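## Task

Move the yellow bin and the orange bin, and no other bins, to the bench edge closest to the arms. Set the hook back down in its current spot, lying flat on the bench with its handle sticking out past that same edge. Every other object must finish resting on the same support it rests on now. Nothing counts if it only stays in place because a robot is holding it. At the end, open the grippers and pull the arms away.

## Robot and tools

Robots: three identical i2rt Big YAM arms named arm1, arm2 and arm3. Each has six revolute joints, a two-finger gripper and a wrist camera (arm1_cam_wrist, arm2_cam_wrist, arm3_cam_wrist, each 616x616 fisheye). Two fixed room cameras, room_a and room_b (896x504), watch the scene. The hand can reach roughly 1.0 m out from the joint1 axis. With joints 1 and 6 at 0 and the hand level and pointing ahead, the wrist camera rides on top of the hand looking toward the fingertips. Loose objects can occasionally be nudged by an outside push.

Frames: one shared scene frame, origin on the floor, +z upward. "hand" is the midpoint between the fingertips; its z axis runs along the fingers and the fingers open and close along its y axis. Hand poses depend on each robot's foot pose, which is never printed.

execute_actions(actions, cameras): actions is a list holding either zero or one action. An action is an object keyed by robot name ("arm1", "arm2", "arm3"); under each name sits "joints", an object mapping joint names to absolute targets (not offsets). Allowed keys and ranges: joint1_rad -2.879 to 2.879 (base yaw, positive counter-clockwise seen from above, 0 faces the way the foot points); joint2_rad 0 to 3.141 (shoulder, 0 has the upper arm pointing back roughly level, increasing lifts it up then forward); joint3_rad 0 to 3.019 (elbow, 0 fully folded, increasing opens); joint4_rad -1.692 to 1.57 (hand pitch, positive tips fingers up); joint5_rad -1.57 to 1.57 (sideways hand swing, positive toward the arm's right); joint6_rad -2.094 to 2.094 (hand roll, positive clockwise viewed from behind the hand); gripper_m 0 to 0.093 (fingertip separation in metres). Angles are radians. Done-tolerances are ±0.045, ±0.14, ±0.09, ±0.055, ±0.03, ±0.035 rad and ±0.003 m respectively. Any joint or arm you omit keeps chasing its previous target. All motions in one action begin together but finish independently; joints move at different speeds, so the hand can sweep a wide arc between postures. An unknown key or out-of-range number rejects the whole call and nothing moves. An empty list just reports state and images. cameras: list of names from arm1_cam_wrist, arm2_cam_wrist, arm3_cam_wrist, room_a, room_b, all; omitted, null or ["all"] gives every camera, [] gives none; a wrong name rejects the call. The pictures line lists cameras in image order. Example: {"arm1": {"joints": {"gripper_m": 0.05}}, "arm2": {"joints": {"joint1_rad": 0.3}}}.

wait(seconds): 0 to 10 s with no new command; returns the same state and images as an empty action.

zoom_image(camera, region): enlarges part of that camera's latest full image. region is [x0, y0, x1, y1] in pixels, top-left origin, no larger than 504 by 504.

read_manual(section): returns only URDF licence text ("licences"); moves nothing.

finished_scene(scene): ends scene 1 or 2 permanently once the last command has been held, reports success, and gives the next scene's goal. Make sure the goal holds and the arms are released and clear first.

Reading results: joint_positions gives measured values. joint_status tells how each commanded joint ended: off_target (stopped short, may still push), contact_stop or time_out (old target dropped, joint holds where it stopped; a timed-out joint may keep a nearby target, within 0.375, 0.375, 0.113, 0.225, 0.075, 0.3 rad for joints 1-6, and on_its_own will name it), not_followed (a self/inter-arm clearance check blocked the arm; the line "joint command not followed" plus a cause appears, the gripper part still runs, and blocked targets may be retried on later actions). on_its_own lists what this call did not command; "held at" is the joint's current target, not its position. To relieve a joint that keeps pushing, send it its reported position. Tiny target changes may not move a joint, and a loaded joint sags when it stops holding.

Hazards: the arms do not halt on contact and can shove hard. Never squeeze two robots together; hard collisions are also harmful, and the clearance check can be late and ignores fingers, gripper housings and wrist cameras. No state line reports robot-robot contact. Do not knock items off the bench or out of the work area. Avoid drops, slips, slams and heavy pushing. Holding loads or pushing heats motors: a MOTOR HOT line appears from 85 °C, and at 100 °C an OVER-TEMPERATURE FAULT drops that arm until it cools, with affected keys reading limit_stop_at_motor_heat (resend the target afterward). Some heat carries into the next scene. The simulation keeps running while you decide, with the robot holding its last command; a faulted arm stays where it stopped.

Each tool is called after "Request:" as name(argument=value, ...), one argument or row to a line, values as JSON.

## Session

Request:
execute_actions(
  actions=[],
)

Scene clock: 0.00 s.
arm1.joint_positions: joint1_rad=-0.288 joint2_rad=+0.295 joint3_rad=+1.383 joint4_rad=-1.205 joint5_rad=+0.252 joint6_rad=-0.080 gripper_m=+0.094
arm1.joint_status: not commanded
arm1.hand: x=-0.8449 y=+0.0773 z=+1.3185 quat_wxyz=(-0.602, +0.397, -0.630, -0.290) (m; scene frame)
arm2.joint_positions: joint1_rad=+0.534 joint2_rad=+0.542 joint3_rad=+1.679 joint4_rad=-1.367 joint5_rad=+0.255 joint6_rad=+0.494 gripper_m=+0.094
arm2.joint_status: not commanded
arm2.hand: x=-0.0172 y=+0.1361 z=+1.4280 quat_wxyz=(-0.288, +0.473, -0.619, -0.556) (m; scene frame)
arm3.joint_positions: joint1_rad=+0.690 joint2_rad=+0.339 joint3_rad=+1.665 joint4_rad=-1.232 joint5_rad=-0.231 joint6_rad=-0.296 gripper_m=+0.095
arm3.joint_status: not commanded
arm3.hand: x=+0.8721 y=-0.0245 z=+1.4490 quat_wxyz=(-0.296, +0.673, -0.059, -0.676) (m; scene frame)
pictures: arm1_cam_wrist, arm2_cam_wrist, arm3_cam_wrist, room_a, room_b
Images, in order (width x height): arm1_cam_wrist 616x616, arm2_cam_wrist 616x616, arm3_cam_wrist 616x616, room_a 896x504, room_b 896x504.

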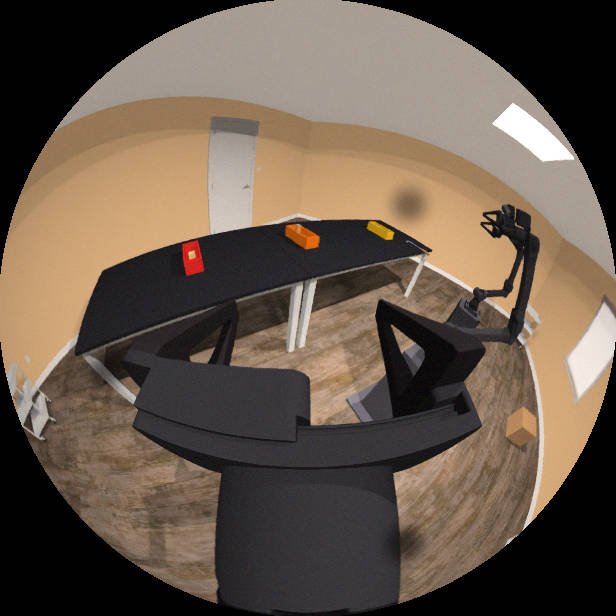

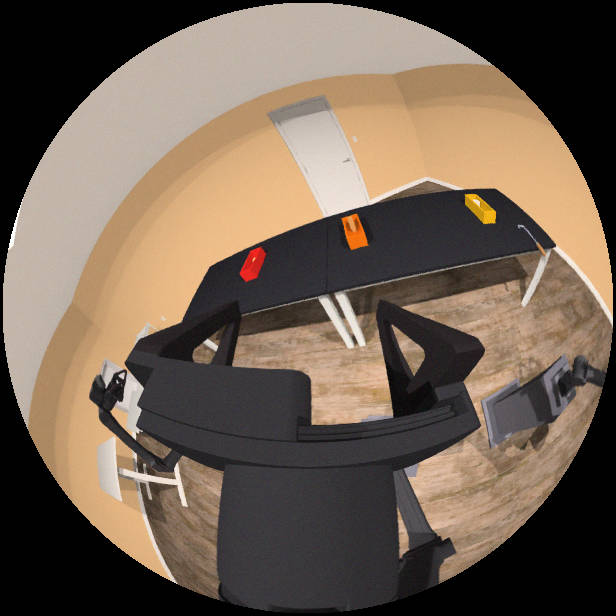

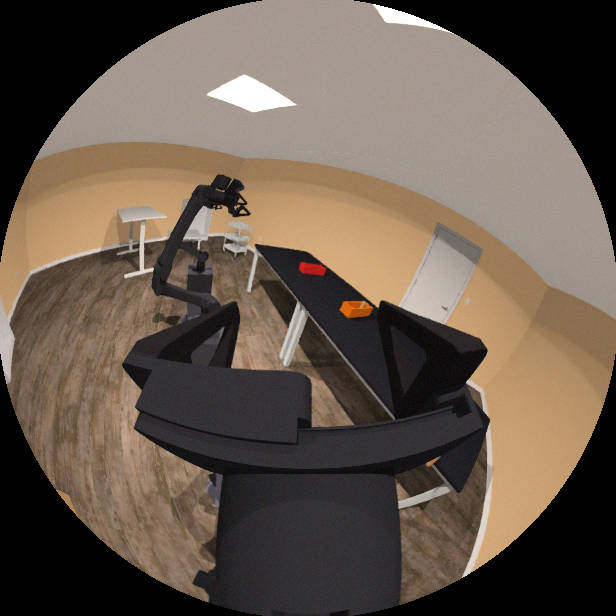

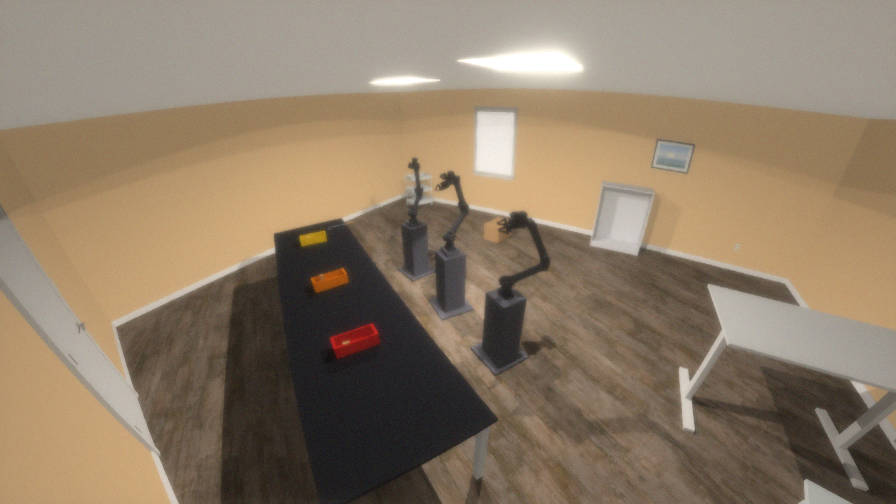

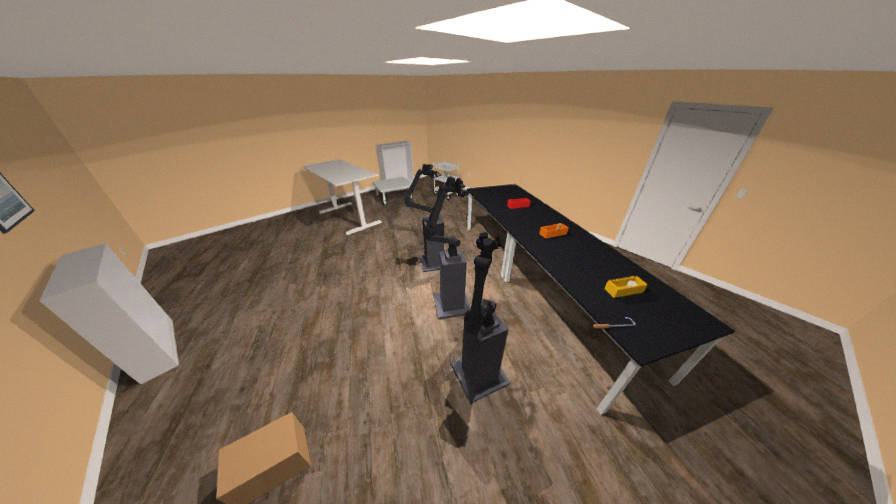

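Request:
zoom_image(
  camera="room_b",
  region=[560, 250, 760, 380],
)

Request:
zoom_image(
  camera="arm2_cam_wrist",
  region=[420, 160, 600, 300],
)

Request:
zoom_image(
  camera="room_a",
  region=[250, 200, 420, 320],
)

Region (560, 250, 760, 380) of room_b's 896x504 image, scaled by 2.520, with more detail than that image has; it fills the top 328 rows of this view, and the rest is white.

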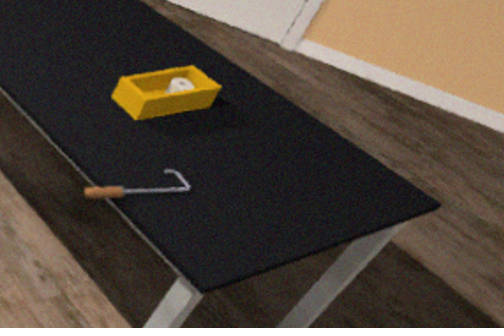

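Region (420, 160, 600, 300) of arm2_cam_wrist's 616x616 image, scaled by 2.800, with more detail than that image has.

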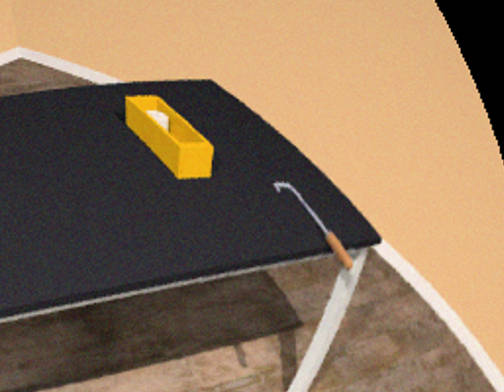

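Region (250, 200, 420, 320) of room_a's 896x504 image, scaled by 2.965, with more detail than that image has; it fills the top 356 rows of this view, and the rest is white.

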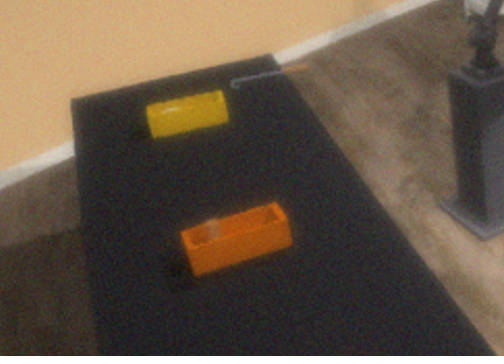

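Request:
execute_actions(
  actions=[
    {"arm3": {"joints": {"joint1_rad": -0.57, "joint2_rad": 1.6, "joint3_rad": 1.33, "joint4_rad": -0.6, "joint5_rad": 0.0, "joint6_rad": 0.0}}, "arm2": {"joints": {"joint1_rad": 0.1, "joint2_rad": 1.6, "joint3_rad": 1.33, "joint4_rad": -0.45, "joint5_rad": 0.0, "joint6_rad": 0.0}}, "arm1": {"joints": {"joint1_rad": -0.656, "joint2_rad": 1.374, "joint3_rad": 1.5, "joint4_rad": -0.667, "joint5_rad": 0.0, "joint6_rad": 0.0}}},
  ],
)

Scene clock: 18.53 s.
arm1.joint_positions: joint1_rad=-0.648 joint2_rad=+1.400 joint3_rad=+1.480 joint4_rad=-0.693 joint5_rad=+0.003 joint6_rad=-0.011 gripper_m=+0.094
arm1.joint_status: all done
arm1.hand: x=-0.5387 y=+0.4765 z=+1.1103 quat_wxyz=(-0.419, +0.392, -0.794, -0.198) (m; scene frame)
arm2.joint_positions: joint1_rad=+0.098 joint2_rad=+1.594 joint3_rad=+1.315 joint4_rad=-0.467 joint5_rad=+0.003 joint6_rad=+0.011 gripper_m=+0.094
arm2.joint_status: all done
arm2.hand: x=-0.0036 y=+0.6506 z=+0.9886 quat_wxyz=(-0.283, +0.642, -0.653, -0.286) (m; scene frame)
arm3.joint_positions: joint1_rad=-0.576 joint2_rad=+1.594 joint3_rad=+1.321 joint4_rad=-0.612 joint5_rad=+0.001 joint6_rad=-0.014 gripper_m=+0.095
arm3.joint_status: all done
arm3.hand: x=+1.1751 y=+0.5586 z=+0.9538 quat_wxyz=(-0.288, +0.515, -0.787, -0.179) (m; scene frame)
pictures: arm1_cam_wrist, arm2_cam_wrist, arm3_cam_wrist, room_a, room_b
Images, in order (width x height): arm1_cam_wrist 616x616, arm2_cam_wrist 616x616, arm3_cam_wrist 616x616, room_a 896x504, room_b 896x504.

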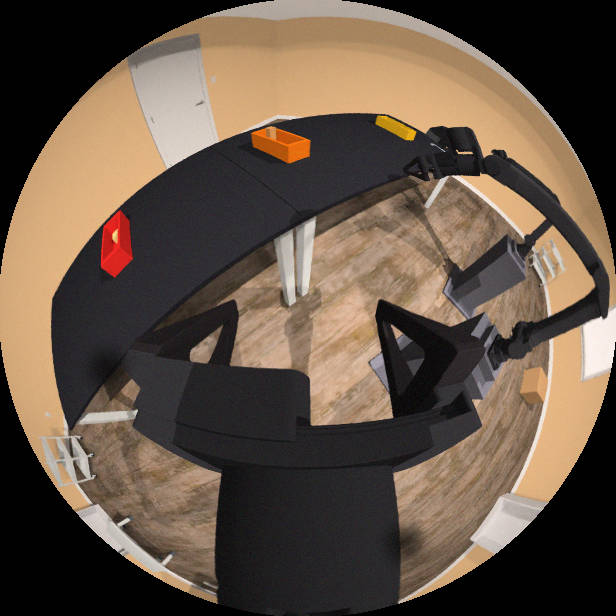

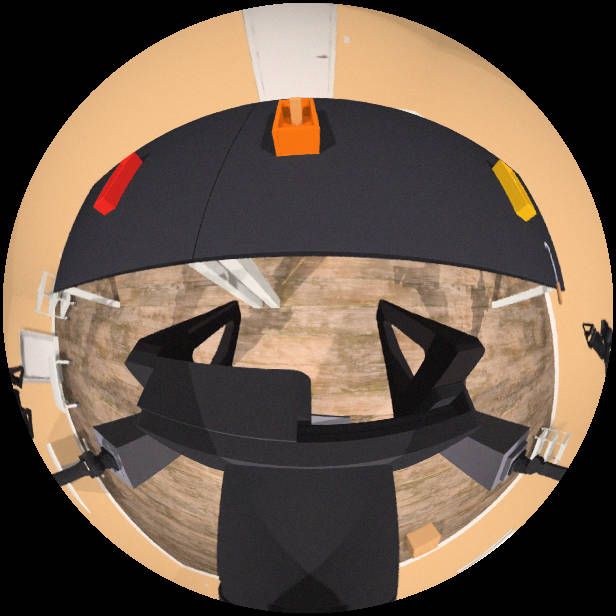

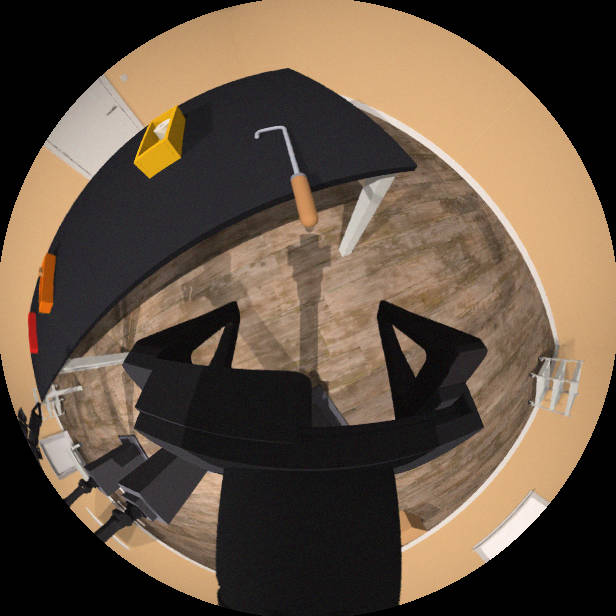

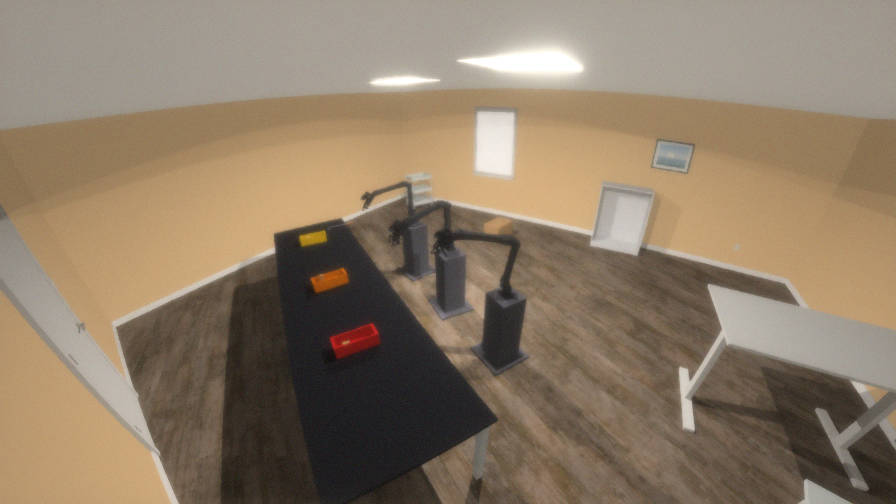

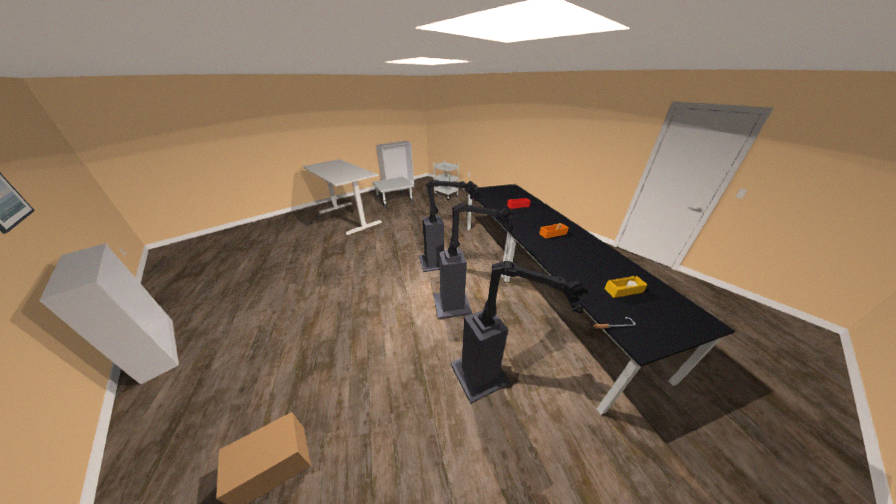

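Request:
zoom_image(
  camera="arm3_cam_wrist",
  region=[230, 100, 370, 240],
)

Request:
zoom_image(
  camera="arm3_cam_wrist",
  region=[110, 80, 250, 220],
)

Request:
zoom_image(
  camera="arm2_cam_wrist",
  region=[220, 80, 400, 270],
)

Region (230, 100, 370, 240) of arm3_cam_wrist's 616x616 image, scaled by 3.600, with more detail than that image has.

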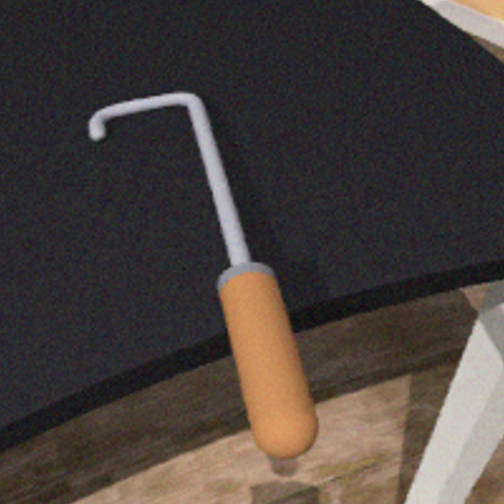

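Region (110, 80, 250, 220) of arm3_cam_wrist's 616x616 image, scaled by 3.600, with more detail than that image has.

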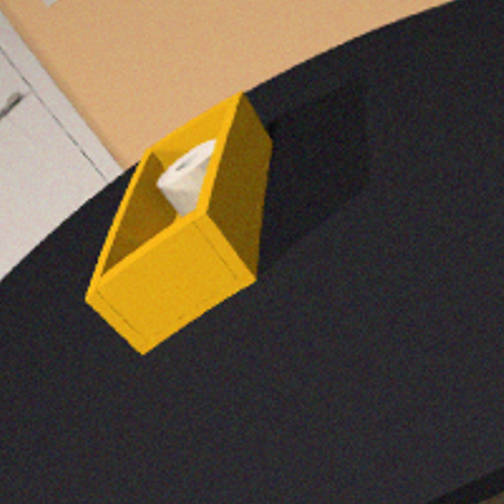

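Region (220, 80, 400, 270) of arm2_cam_wrist's 616x616 image, scaled by 2.653, with more detail than that image has; it fills the left 477 columns of this view, and the rest is white.

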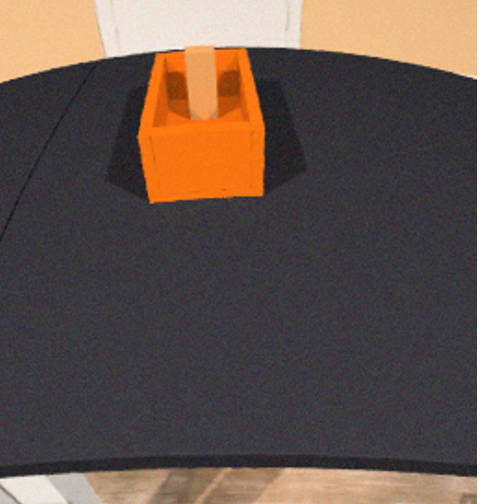

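Request:
execute_actions(
  actions=[
    {"arm3": {"joints": {"joint1_rad": -0.62, "joint2_rad": 2.0, "joint3_rad": 1.52, "joint4_rad": 0.92, "joint5_rad": -0.268}}},
  ],
  cameras=[],
)

Request:
execute_actions(
  actions=[
    {"arm3": {"joints": {"joint2_rad": 2.32}}},
  ],
  cameras=["arm3_cam_wrist", "room_b"],
)

Scene clock: 126.53 s.
arm1.joint_positions: joint1_rad=-0.648 joint2_rad=+1.400 joint3_rad=+1.480 joint4_rad=-0.693 joint5_rad=+0.003 joint6_rad=-0.011 gripper_m=+0.094
arm1.joint_status: not commanded
arm1.hand: x=-0.5387 y=+0.4765 z=+1.1103 quat_wxyz=(-0.419, +0.392, -0.794, -0.198) (m; scene frame)
arm2.joint_positions: joint1_rad=+0.098 joint2_rad=+1.594 joint3_rad=+1.315 joint4_rad=-0.467 joint5_rad=+0.003 joint6_rad=+0.011 gripper_m=+0.094
arm2.joint_status: not commanded
arm2.hand: x=-0.0036 y=+0.6506 z=+0.9886 quat_wxyz=(-0.283, +0.642, -0.653, -0.286) (m; scene frame)
arm3.joint_positions: joint1_rad=-0.621 joint2_rad=+1.988 joint3_rad=+1.496 joint4_rad=+0.907 joint5_rad=-0.265 joint6_rad=-0.014 gripper_m=+0.095
arm3.joint_status: all done
arm3.hand: x=+1.2377 y=+0.7193 z=+1.1060 quat_wxyz=(-0.676, +0.380, -0.398, -0.490) (m; scene frame)
pictures: none
No camera images: the call's "cameras" was empty. Leave "cameras" out to get every camera's image.

Scene clock: 127.93 s.
arm1.joint_positions: joint1_rad=-0.648 joint2_rad=+1.400 joint3_rad=+1.480 joint4_rad=-0.693 joint5_rad=+0.003 joint6_rad=-0.011 gripper_m=+0.094
arm1.joint_status: not commanded
arm1.hand: x=-0.5387 y=+0.4765 z=+1.1103 quat_wxyz=(-0.419, +0.392, -0.794, -0.198) (m; scene frame)
arm2.joint_positions: joint1_rad=+0.098 joint2_rad=+1.594 joint3_rad=+1.315 joint4_rad=-0.467 joint5_rad=+0.003 joint6_rad=+0.011 gripper_m=+0.094
arm2.joint_status: not commanded
arm2.hand: x=-0.0036 y=+0.6506 z=+0.9886 quat_wxyz=(-0.283, +0.642, -0.653, -0.286) (m; scene frame)
arm3.joint_positions: joint1_rad=-0.621 joint2_rad=+2.312 joint3_rad=+1.496 joint4_rad=+0.915 joint5_rad=-0.266 joint6_rad=-0.014 gripper_m=+0.095
arm3.joint_status: all done
arm3.hand: x=+1.2550 y=+0.7509 z=+0.8501 quat_wxyz=(-0.586, +0.435, -0.511, -0.455) (m; scene frame)
pictures: arm3_cam_wrist, room_b
Images, in order (width x height): arm3_cam_wrist 616x616, room_b 896x504.

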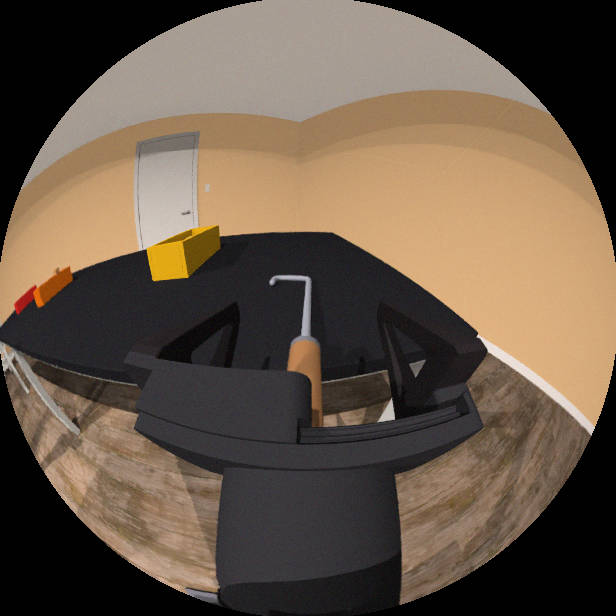

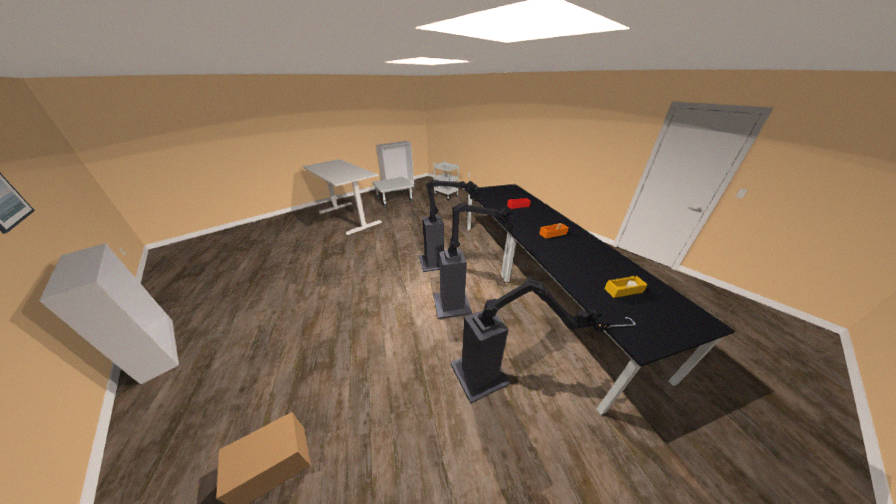

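Request:
execute_actions(
  actions=[
    {"arm3": {"joints": {"joint2_rad": 2.41}}},
  ],
  cameras=["arm3_cam_wrist"],
)

Request:
zoom_image(
  camera="arm3_cam_wrist",
  region=[200, 200, 420, 440],
)

Scene clock: 135.17 s.
arm1.joint_positions: joint1_rad=-0.648 joint2_rad=+1.400 joint3_rad=+1.480 joint4_rad=-0.693 joint5_rad=+0.003 joint6_rad=-0.011 gripper_m=+0.094
arm1.joint_status: not commanded
arm1.hand: x=-0.5387 y=+0.4765 z=+1.1103 quat_wxyz=(-0.419, +0.392, -0.794, -0.198) (m; scene frame)
arm2.joint_positions: joint1_rad=+0.098 joint2_rad=+1.594 joint3_rad=+1.315 joint4_rad=-0.467 joint5_rad=+0.003 joint6_rad=+0.011 gripper_m=+0.094
arm2.joint_status: not commanded
arm2.hand: x=-0.0036 y=+0.6506 z=+0.9886 quat_wxyz=(-0.283, +0.642, -0.653, -0.286) (m; scene frame)
arm3.joint_positions: joint1_rad=-0.621 joint2_rad=+2.400 joint3_rad=+1.496 joint4_rad=+0.915 joint5_rad=-0.266 joint6_rad=-0.014 gripper_m=+0.095
arm3.joint_status: all done
arm3.hand: x=+1.2532 y=+0.7468 z=+0.7792 quat_wxyz=(-0.558, +0.448, -0.540, -0.443) (m; scene frame)
pictures: arm3_cam_wrist
Images, in order (width x height): arm3_cam_wrist 616x616.

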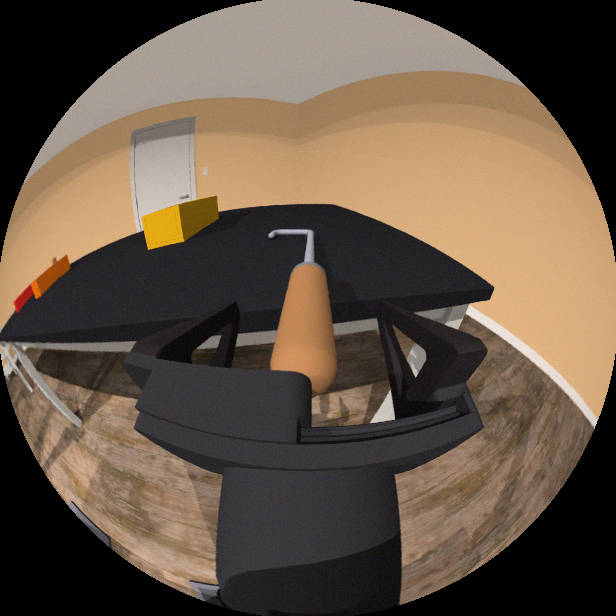

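Region (200, 200, 420, 440) of arm3_cam_wrist's 616x616 image, scaled by 2.100, with more detail than that image has; it fills the left 462 columns of this view, and the rest is white.

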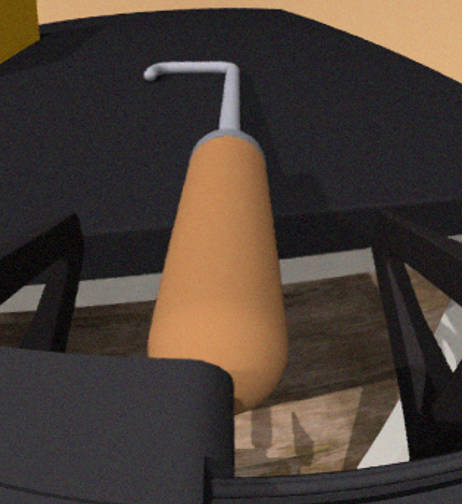

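Request:
execute_actions(
  actions=[
    {"arm3": {"joints": {"gripper_m": 0.01}}},
  ],
  cameras=["arm3_cam_wrist"],
)

Request:
execute_actions(
  actions=[
    {"arm3": {"joints": {"joint4_rad": 1.04, "joint6_rad": -1.0}}, "arm2": {"joints": {"joint1_rad": -0.45, "joint2_rad": 1.75, "joint3_rad": 1.3, "joint4_rad": 0.2, "joint5_rad": 0.45}}},
  ],
  cameras=["arm3_cam_wrist", "arm2_cam_wrist"],
)

Request:
execute_actions(
  actions=[
    {"arm3": {"joints": {"joint2_rad": 2.2, "joint6_rad": -1.565}}},
  ],
  cameras=["arm3_cam_wrist", "arm2_cam_wrist"],
)

Scene clock: 173.27 s.
arm1.joint_positions: joint1_rad=-0.648 joint2_rad=+1.400 joint3_rad=+1.480 joint4_rad=-0.693 joint5_rad=+0.003 joint6_rad=-0.011 gripper_m=+0.094
arm1.joint_status: not commanded
arm1.hand: x=-0.5387 y=+0.4765 z=+1.1103 quat_wxyz=(-0.419, +0.392, -0.794, -0.198) (m; scene frame)
arm2.joint_positions: joint1_rad=+0.098 joint2_rad=+1.594 joint3_rad=+1.315 joint4_rad=-0.467 joint5_rad=+0.003 joint6_rad=+0.011 gripper_m=+0.094
arm2.joint_status: not commanded
arm2.hand: x=-0.0036 y=+0.6506 z=+0.9886 quat_wxyz=(-0.283, +0.642, -0.653, -0.286) (m; scene frame)
arm3.joint_positions: joint1_rad=-0.621 joint2_rad=+2.400 joint3_rad=+1.496 joint4_rad=+0.915 joint5_rad=-0.266 joint6_rad=-0.013 gripper_m=+0.030
arm3.joint_status: gripper_m off_target (ended at +0.030, target +0.010)
arm3.hand: x=+1.2531 y=+0.7468 z=+0.7792 quat_wxyz=(-0.558, +0.448, -0.540, -0.443) (m; scene frame)
pictures: arm3_cam_wrist
Images, in order (width x height): arm3_cam_wrist 616x616.

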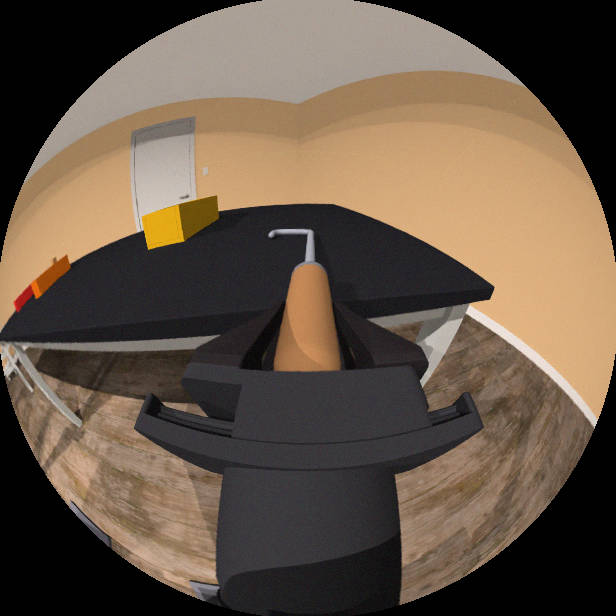

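Scene clock: 175.13 s.
arm1.joint_positions: joint1_rad=-0.648 joint2_rad=+1.400 joint3_rad=+1.480 joint4_rad=-0.693 joint5_rad=+0.003 joint6_rad=-0.011 gripper_m=+0.094
arm1.joint_status: not commanded
arm1.hand: x=-0.5387 y=+0.4765 z=+1.1103 quat_wxyz=(-0.419, +0.392, -0.794, -0.198) (m; scene frame)
arm2.joint_positions: joint1_rad=-0.444 joint2_rad=+1.768 joint3_rad=+1.290 joint4_rad=+0.182 joint5_rad=+0.451 joint6_rad=+0.008 gripper_m=+0.094
arm2.joint_status: all done
arm2.hand: x=+0.4317 y=+0.5820 z=+0.9971 quat_wxyz=(-0.591, +0.264, -0.750, -0.133) (m; scene frame)
arm3.joint_positions: joint1_rad=-0.621 joint2_rad=+2.414 joint3_rad=+1.496 joint4_rad=+1.028 joint5_rad=-0.271 joint6_rad=-0.971 gripper_m=+0.030
arm3.joint_status: all done
arm3.hand: x=+1.2509 y=+0.7444 z=+0.7956 quat_wxyz=(-0.733, +0.618, -0.249, -0.135) (m; scene frame)
pictures: arm2_cam_wrist, arm3_cam_wrist
Images, in order (width x height): arm2_cam_wrist 616x616, arm3_cam_wrist 616x616.

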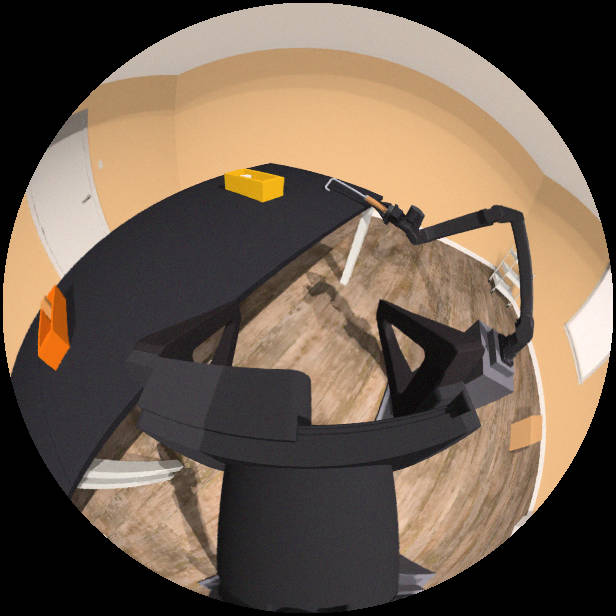

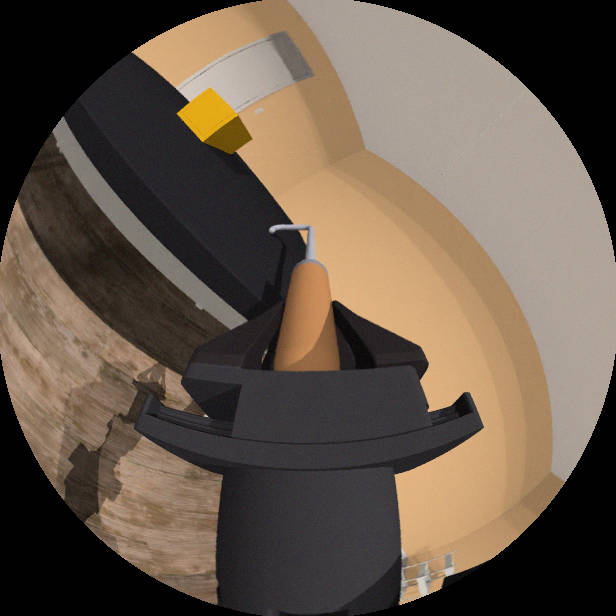

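Scene clock: 176.70 s.
arm1.joint_positions: joint1_rad=-0.648 joint2_rad=+1.400 joint3_rad=+1.480 joint4_rad=-0.693 joint5_rad=+0.003 joint6_rad=-0.011 gripper_m=+0.094
arm1.joint_status: not commanded
arm1.hand: x=-0.5387 y=+0.4765 z=+1.1103 quat_wxyz=(-0.419, +0.392, -0.794, -0.198) (m; scene frame)
arm2.joint_positions: joint1_rad=-0.444 joint2_rad=+1.768 joint3_rad=+1.290 joint4_rad=+0.182 joint5_rad=+0.451 joint6_rad=+0.008 gripper_m=+0.094
arm2.joint_status: not commanded
arm2.hand: x=+0.4317 y=+0.5820 z=+0.9971 quat_wxyz=(-0.591, +0.264, -0.750, -0.133) (m; scene frame)
arm3.joint_positions: joint1_rad=-0.621 joint2_rad=+2.213 joint3_rad=+1.482 joint4_rad=+1.009 joint5_rad=-0.269 joint6_rad=-1.546 gripper_m=+0.030
arm3.joint_status: all done
arm3.hand: x=+1.2495 y=+0.7417 z=+0.9449 quat_wxyz=(-0.791, +0.603, -0.041, +0.099) (m; scene frame)
pictures: arm2_cam_wrist, arm3_cam_wrist
Images, in order (width x height): arm2_cam_wrist 616x616, arm3_cam_wrist 616x616.

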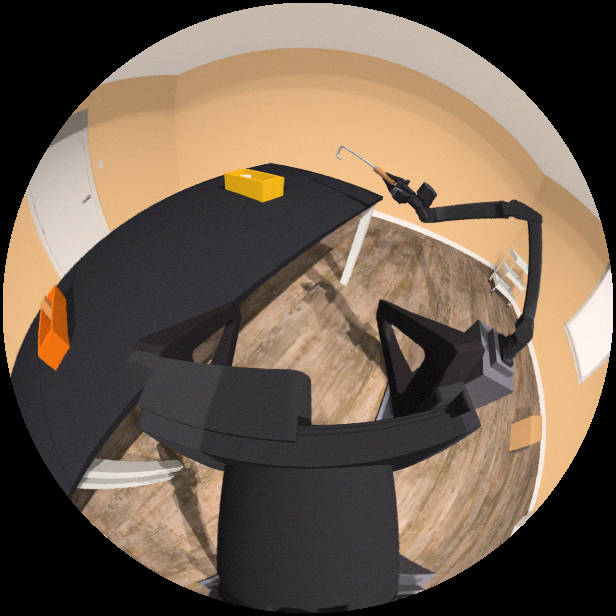

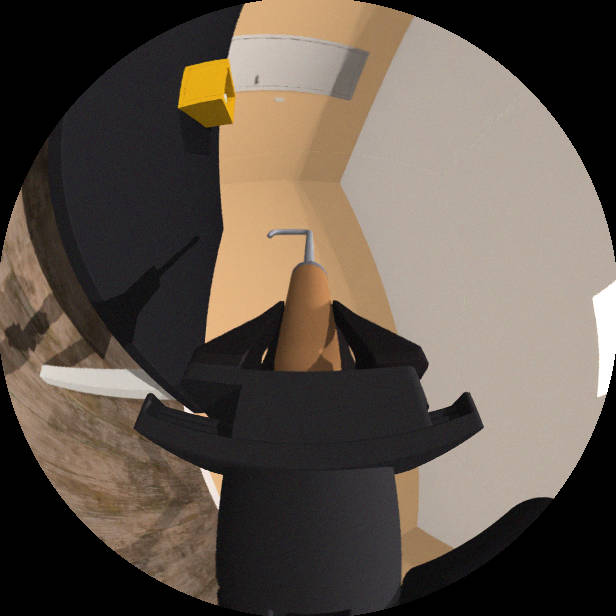

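Request:
execute_actions(
  actions=[
    {"arm3": {"joints": {"joint1_rad": -0.195, "joint2_rad": 2.265, "joint3_rad": 1.665, "joint4_rad": 0.945, "joint5_rad": -0.035}}},
  ],
  cameras=["arm3_cam_wrist", "arm2_cam_wrist", "room_b"],
)

Request:
zoom_image(
  camera="arm2_cam_wrist",
  region=[200, 120, 420, 260],
)

Scene clock: 188.07 s.
arm1.joint_positions: joint1_rad=-0.648 joint2_rad=+1.400 joint3_rad=+1.480 joint4_rad=-0.693 joint5_rad=+0.003 joint6_rad=-0.011 gripper_m=+0.094
arm1.joint_status: not commanded
arm1.hand: x=-0.5387 y=+0.4765 z=+1.1103 quat_wxyz=(-0.419, +0.392, -0.794, -0.198) (m; scene frame)
arm2.joint_positions: joint1_rad=-0.444 joint2_rad=+1.768 joint3_rad=+1.290 joint4_rad=+0.182 joint5_rad=+0.451 joint6_rad=+0.008 gripper_m=+0.094
arm2.joint_status: not commanded
arm2.hand: x=+0.4317 y=+0.5820 z=+0.9971 quat_wxyz=(-0.591, +0.264, -0.750, -0.133) (m; scene frame)
arm3.joint_positions: joint1_rad=-0.188 joint2_rad=+2.291 joint3_rad=+1.591 joint4_rad=+0.914 joint5_rad=-0.036 joint6_rad=-1.546 gripper_m=+0.030
arm3.joint_status: all done
arm3.hand: x=+0.9459 y=+0.8479 z=+0.9158 quat_wxyz=(-0.780, +0.626, -0.004, -0.003) (m; scene frame)
pictures: arm2_cam_wrist, arm3_cam_wrist, room_b
Images, in order (width x height): arm2_cam_wrist 616x616, arm3_cam_wrist 616x616, room_b 896x504.

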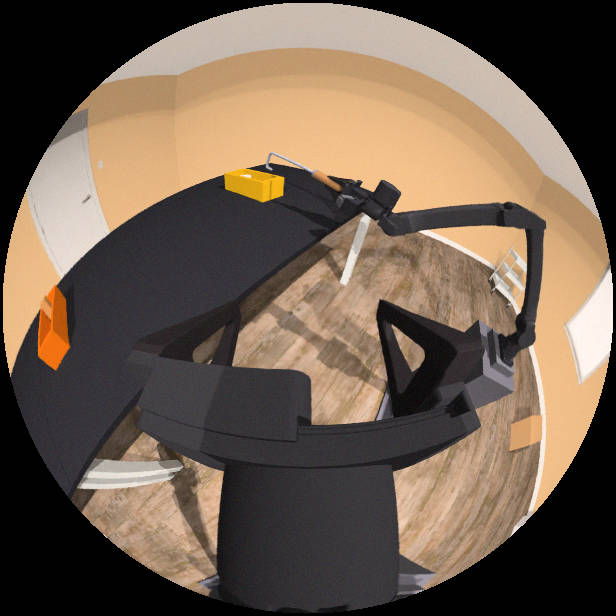

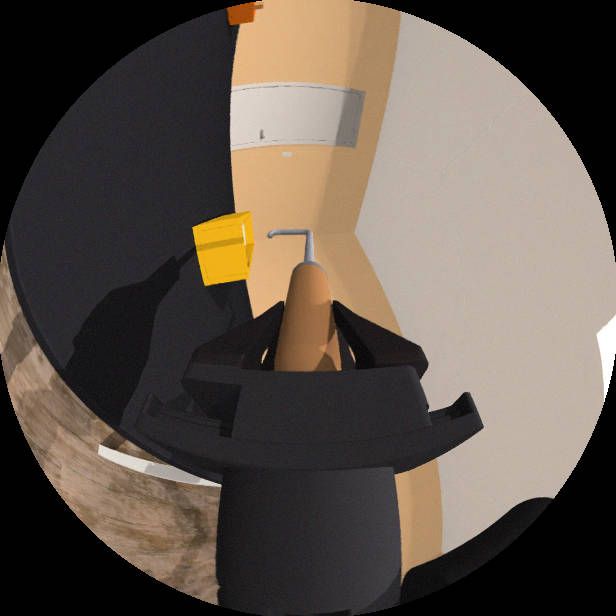

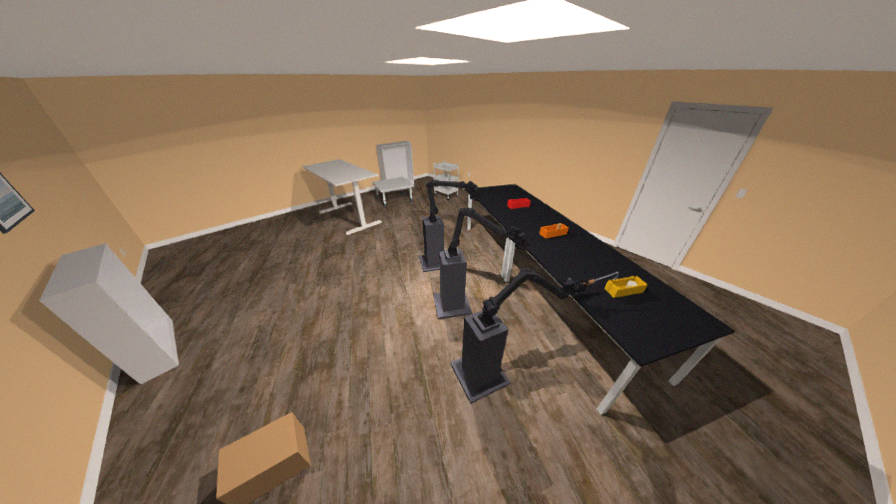

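Region (200, 120, 420, 260) of arm2_cam_wrist's 616x616 image, scaled by 2.291, with more detail than that image has; it fills the top 321 rows of this view, and the rest is white.

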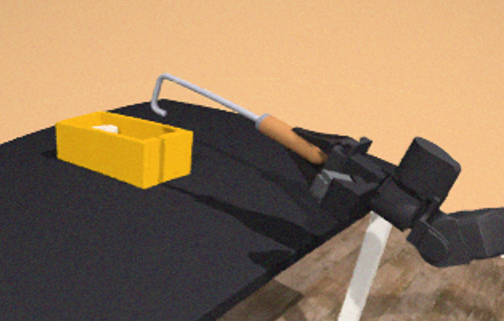

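Request:
execute_actions(
  actions=[
    {"arm3": {"joints": {"joint1_rad": -0.214, "joint2_rad": 2.345, "joint3_rad": 1.79, "joint4_rad": 0.875}}},
  ],
  cameras=["arm3_cam_wrist", "arm2_cam_wrist"],
)

Request:
zoom_image(
  camera="arm2_cam_wrist",
  region=[200, 120, 420, 260],
)

Scene clock: 201.90 s.
arm1.joint_positions: joint1_rad=-0.648 joint2_rad=+1.400 joint3_rad=+1.480 joint4_rad=-0.693 joint5_rad=+0.003 joint6_rad=-0.011 gripper_m=+0.094
arm1.joint_status: not commanded
arm1.hand: x=-0.5387 y=+0.4765 z=+1.1103 quat_wxyz=(-0.419, +0.392, -0.794, -0.198) (m; scene frame)
arm2.joint_positions: joint1_rad=-0.444 joint2_rad=+1.768 joint3_rad=+1.290 joint4_rad=+0.182 joint5_rad=+0.451 joint6_rad=+0.008 gripper_m=+0.094
arm2.joint_status: not commanded
arm2.hand: x=+0.4317 y=+0.5820 z=+0.9971 quat_wxyz=(-0.591, +0.264, -0.750, -0.133) (m; scene frame)
arm3.joint_positions: joint1_rad=-0.211 joint2_rad=+2.359 joint3_rad=+1.703 joint4_rad=+0.849 joint5_rad=-0.036 joint6_rad=-1.546 gripper_m=+0.030
arm3.joint_status: all done
arm3.hand: x=+0.9673 y=+0.8743 z=+0.9028 quat_wxyz=(-0.773, +0.634, -0.011, +0.006) (m; scene frame)
pictures: arm2_cam_wrist, arm3_cam_wrist
Images, in order (width x height): arm2_cam_wrist 616x616, arm3_cam_wrist 616x616.

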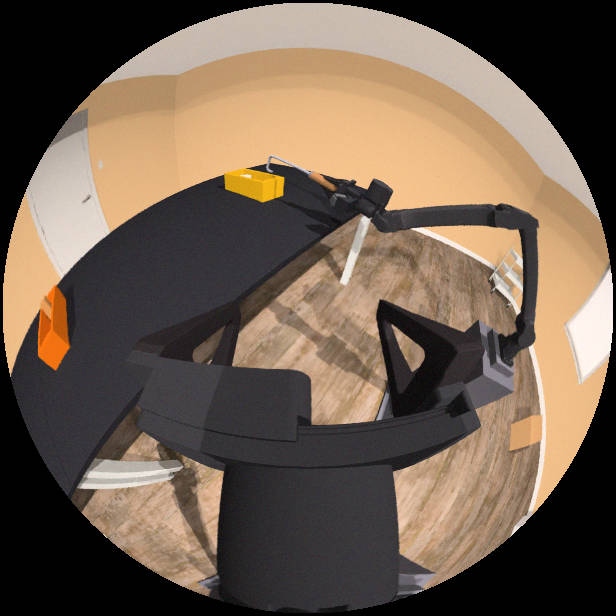

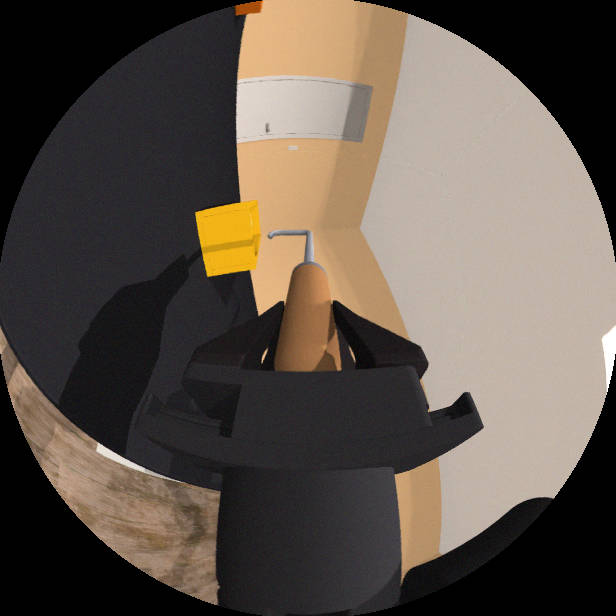

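Region (200, 120, 420, 260) of arm2_cam_wrist's 616x616 image, scaled by 2.291, with more detail than that image has; it fills the top 321 rows of this view, and the rest is white.

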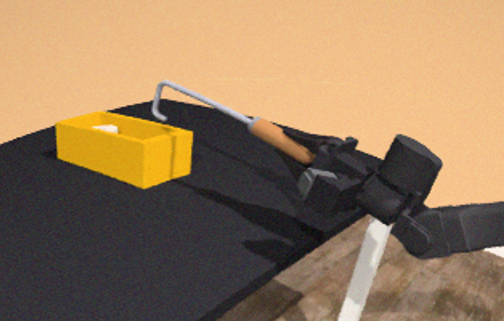

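Request:
execute_actions(
  actions=[
    {"arm3": {"joints": {"joint4_rad": 0.714}}},
  ],
  cameras=["arm3_cam_wrist", "arm2_cam_wrist"],
)

Request:
zoom_image(
  camera="arm2_cam_wrist",
  region=[200, 120, 420, 260],
)

Scene clock: 224.10 s.
arm1.joint_positions: joint1_rad=-0.648 joint2_rad=+1.400 joint3_rad=+1.480 joint4_rad=-0.693 joint5_rad=+0.003 joint6_rad=-0.011 gripper_m=+0.094
arm1.joint_status: not commanded
arm1.hand: x=-0.5387 y=+0.4765 z=+1.1103 quat_wxyz=(-0.419, +0.392, -0.794, -0.198) (m; scene frame)
arm2.joint_positions: joint1_rad=-0.444 joint2_rad=+1.768 joint3_rad=+1.290 joint4_rad=+0.182 joint5_rad=+0.451 joint6_rad=+0.008 gripper_m=+0.094
arm2.joint_status: not commanded
arm2.hand: x=+0.4317 y=+0.5820 z=+0.9971 quat_wxyz=(-0.591, +0.264, -0.750, -0.133) (m; scene frame)
arm3.joint_positions: joint1_rad=-0.211 joint2_rad=+2.362 joint3_rad=+1.709 joint4_rad=+0.687 joint5_rad=-0.036 joint6_rad=-1.546 gripper_m=+0.030
arm3.joint_status: all done
arm3.hand: x=+0.9679 y=+0.8802 z=+0.8647 quat_wxyz=(-0.721, +0.693, -0.015, +0.004) (m; scene frame)
pictures: arm2_cam_wrist, arm3_cam_wrist
Images, in order (width x height): arm2_cam_wrist 616x616, arm3_cam_wrist 616x616.

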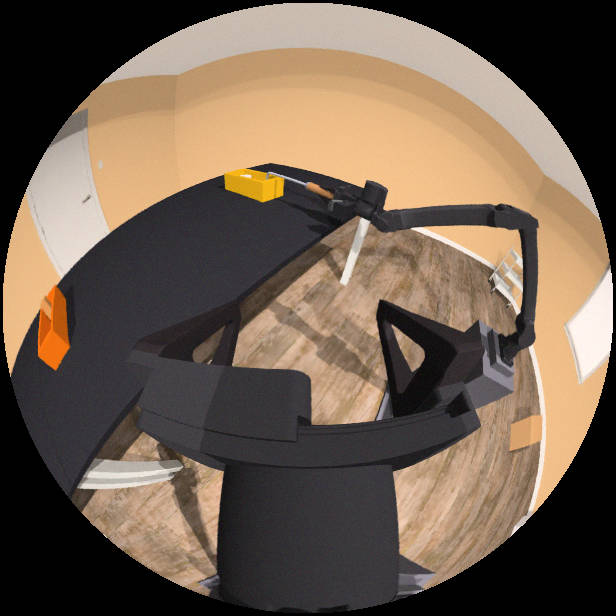

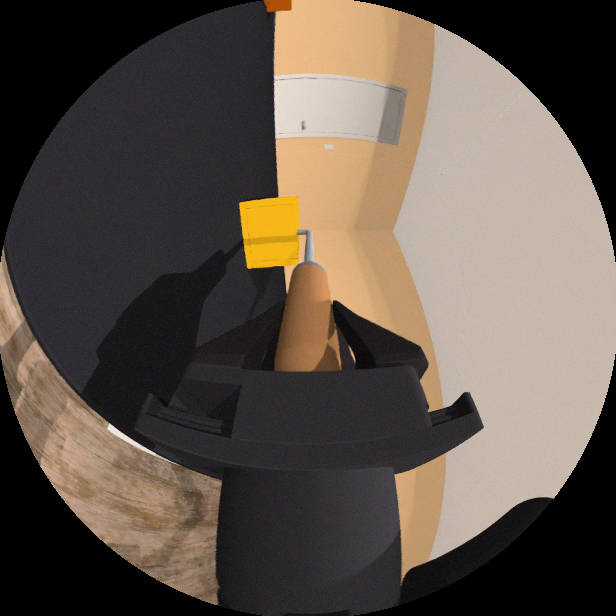

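Region (200, 120, 420, 260) of arm2_cam_wrist's 616x616 image, scaled by 2.291, with more detail than that image has; it fills the top 321 rows of this view, and the rest is white.

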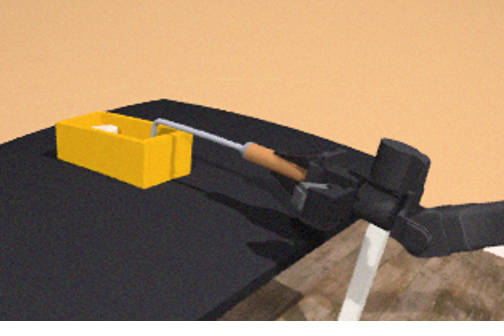

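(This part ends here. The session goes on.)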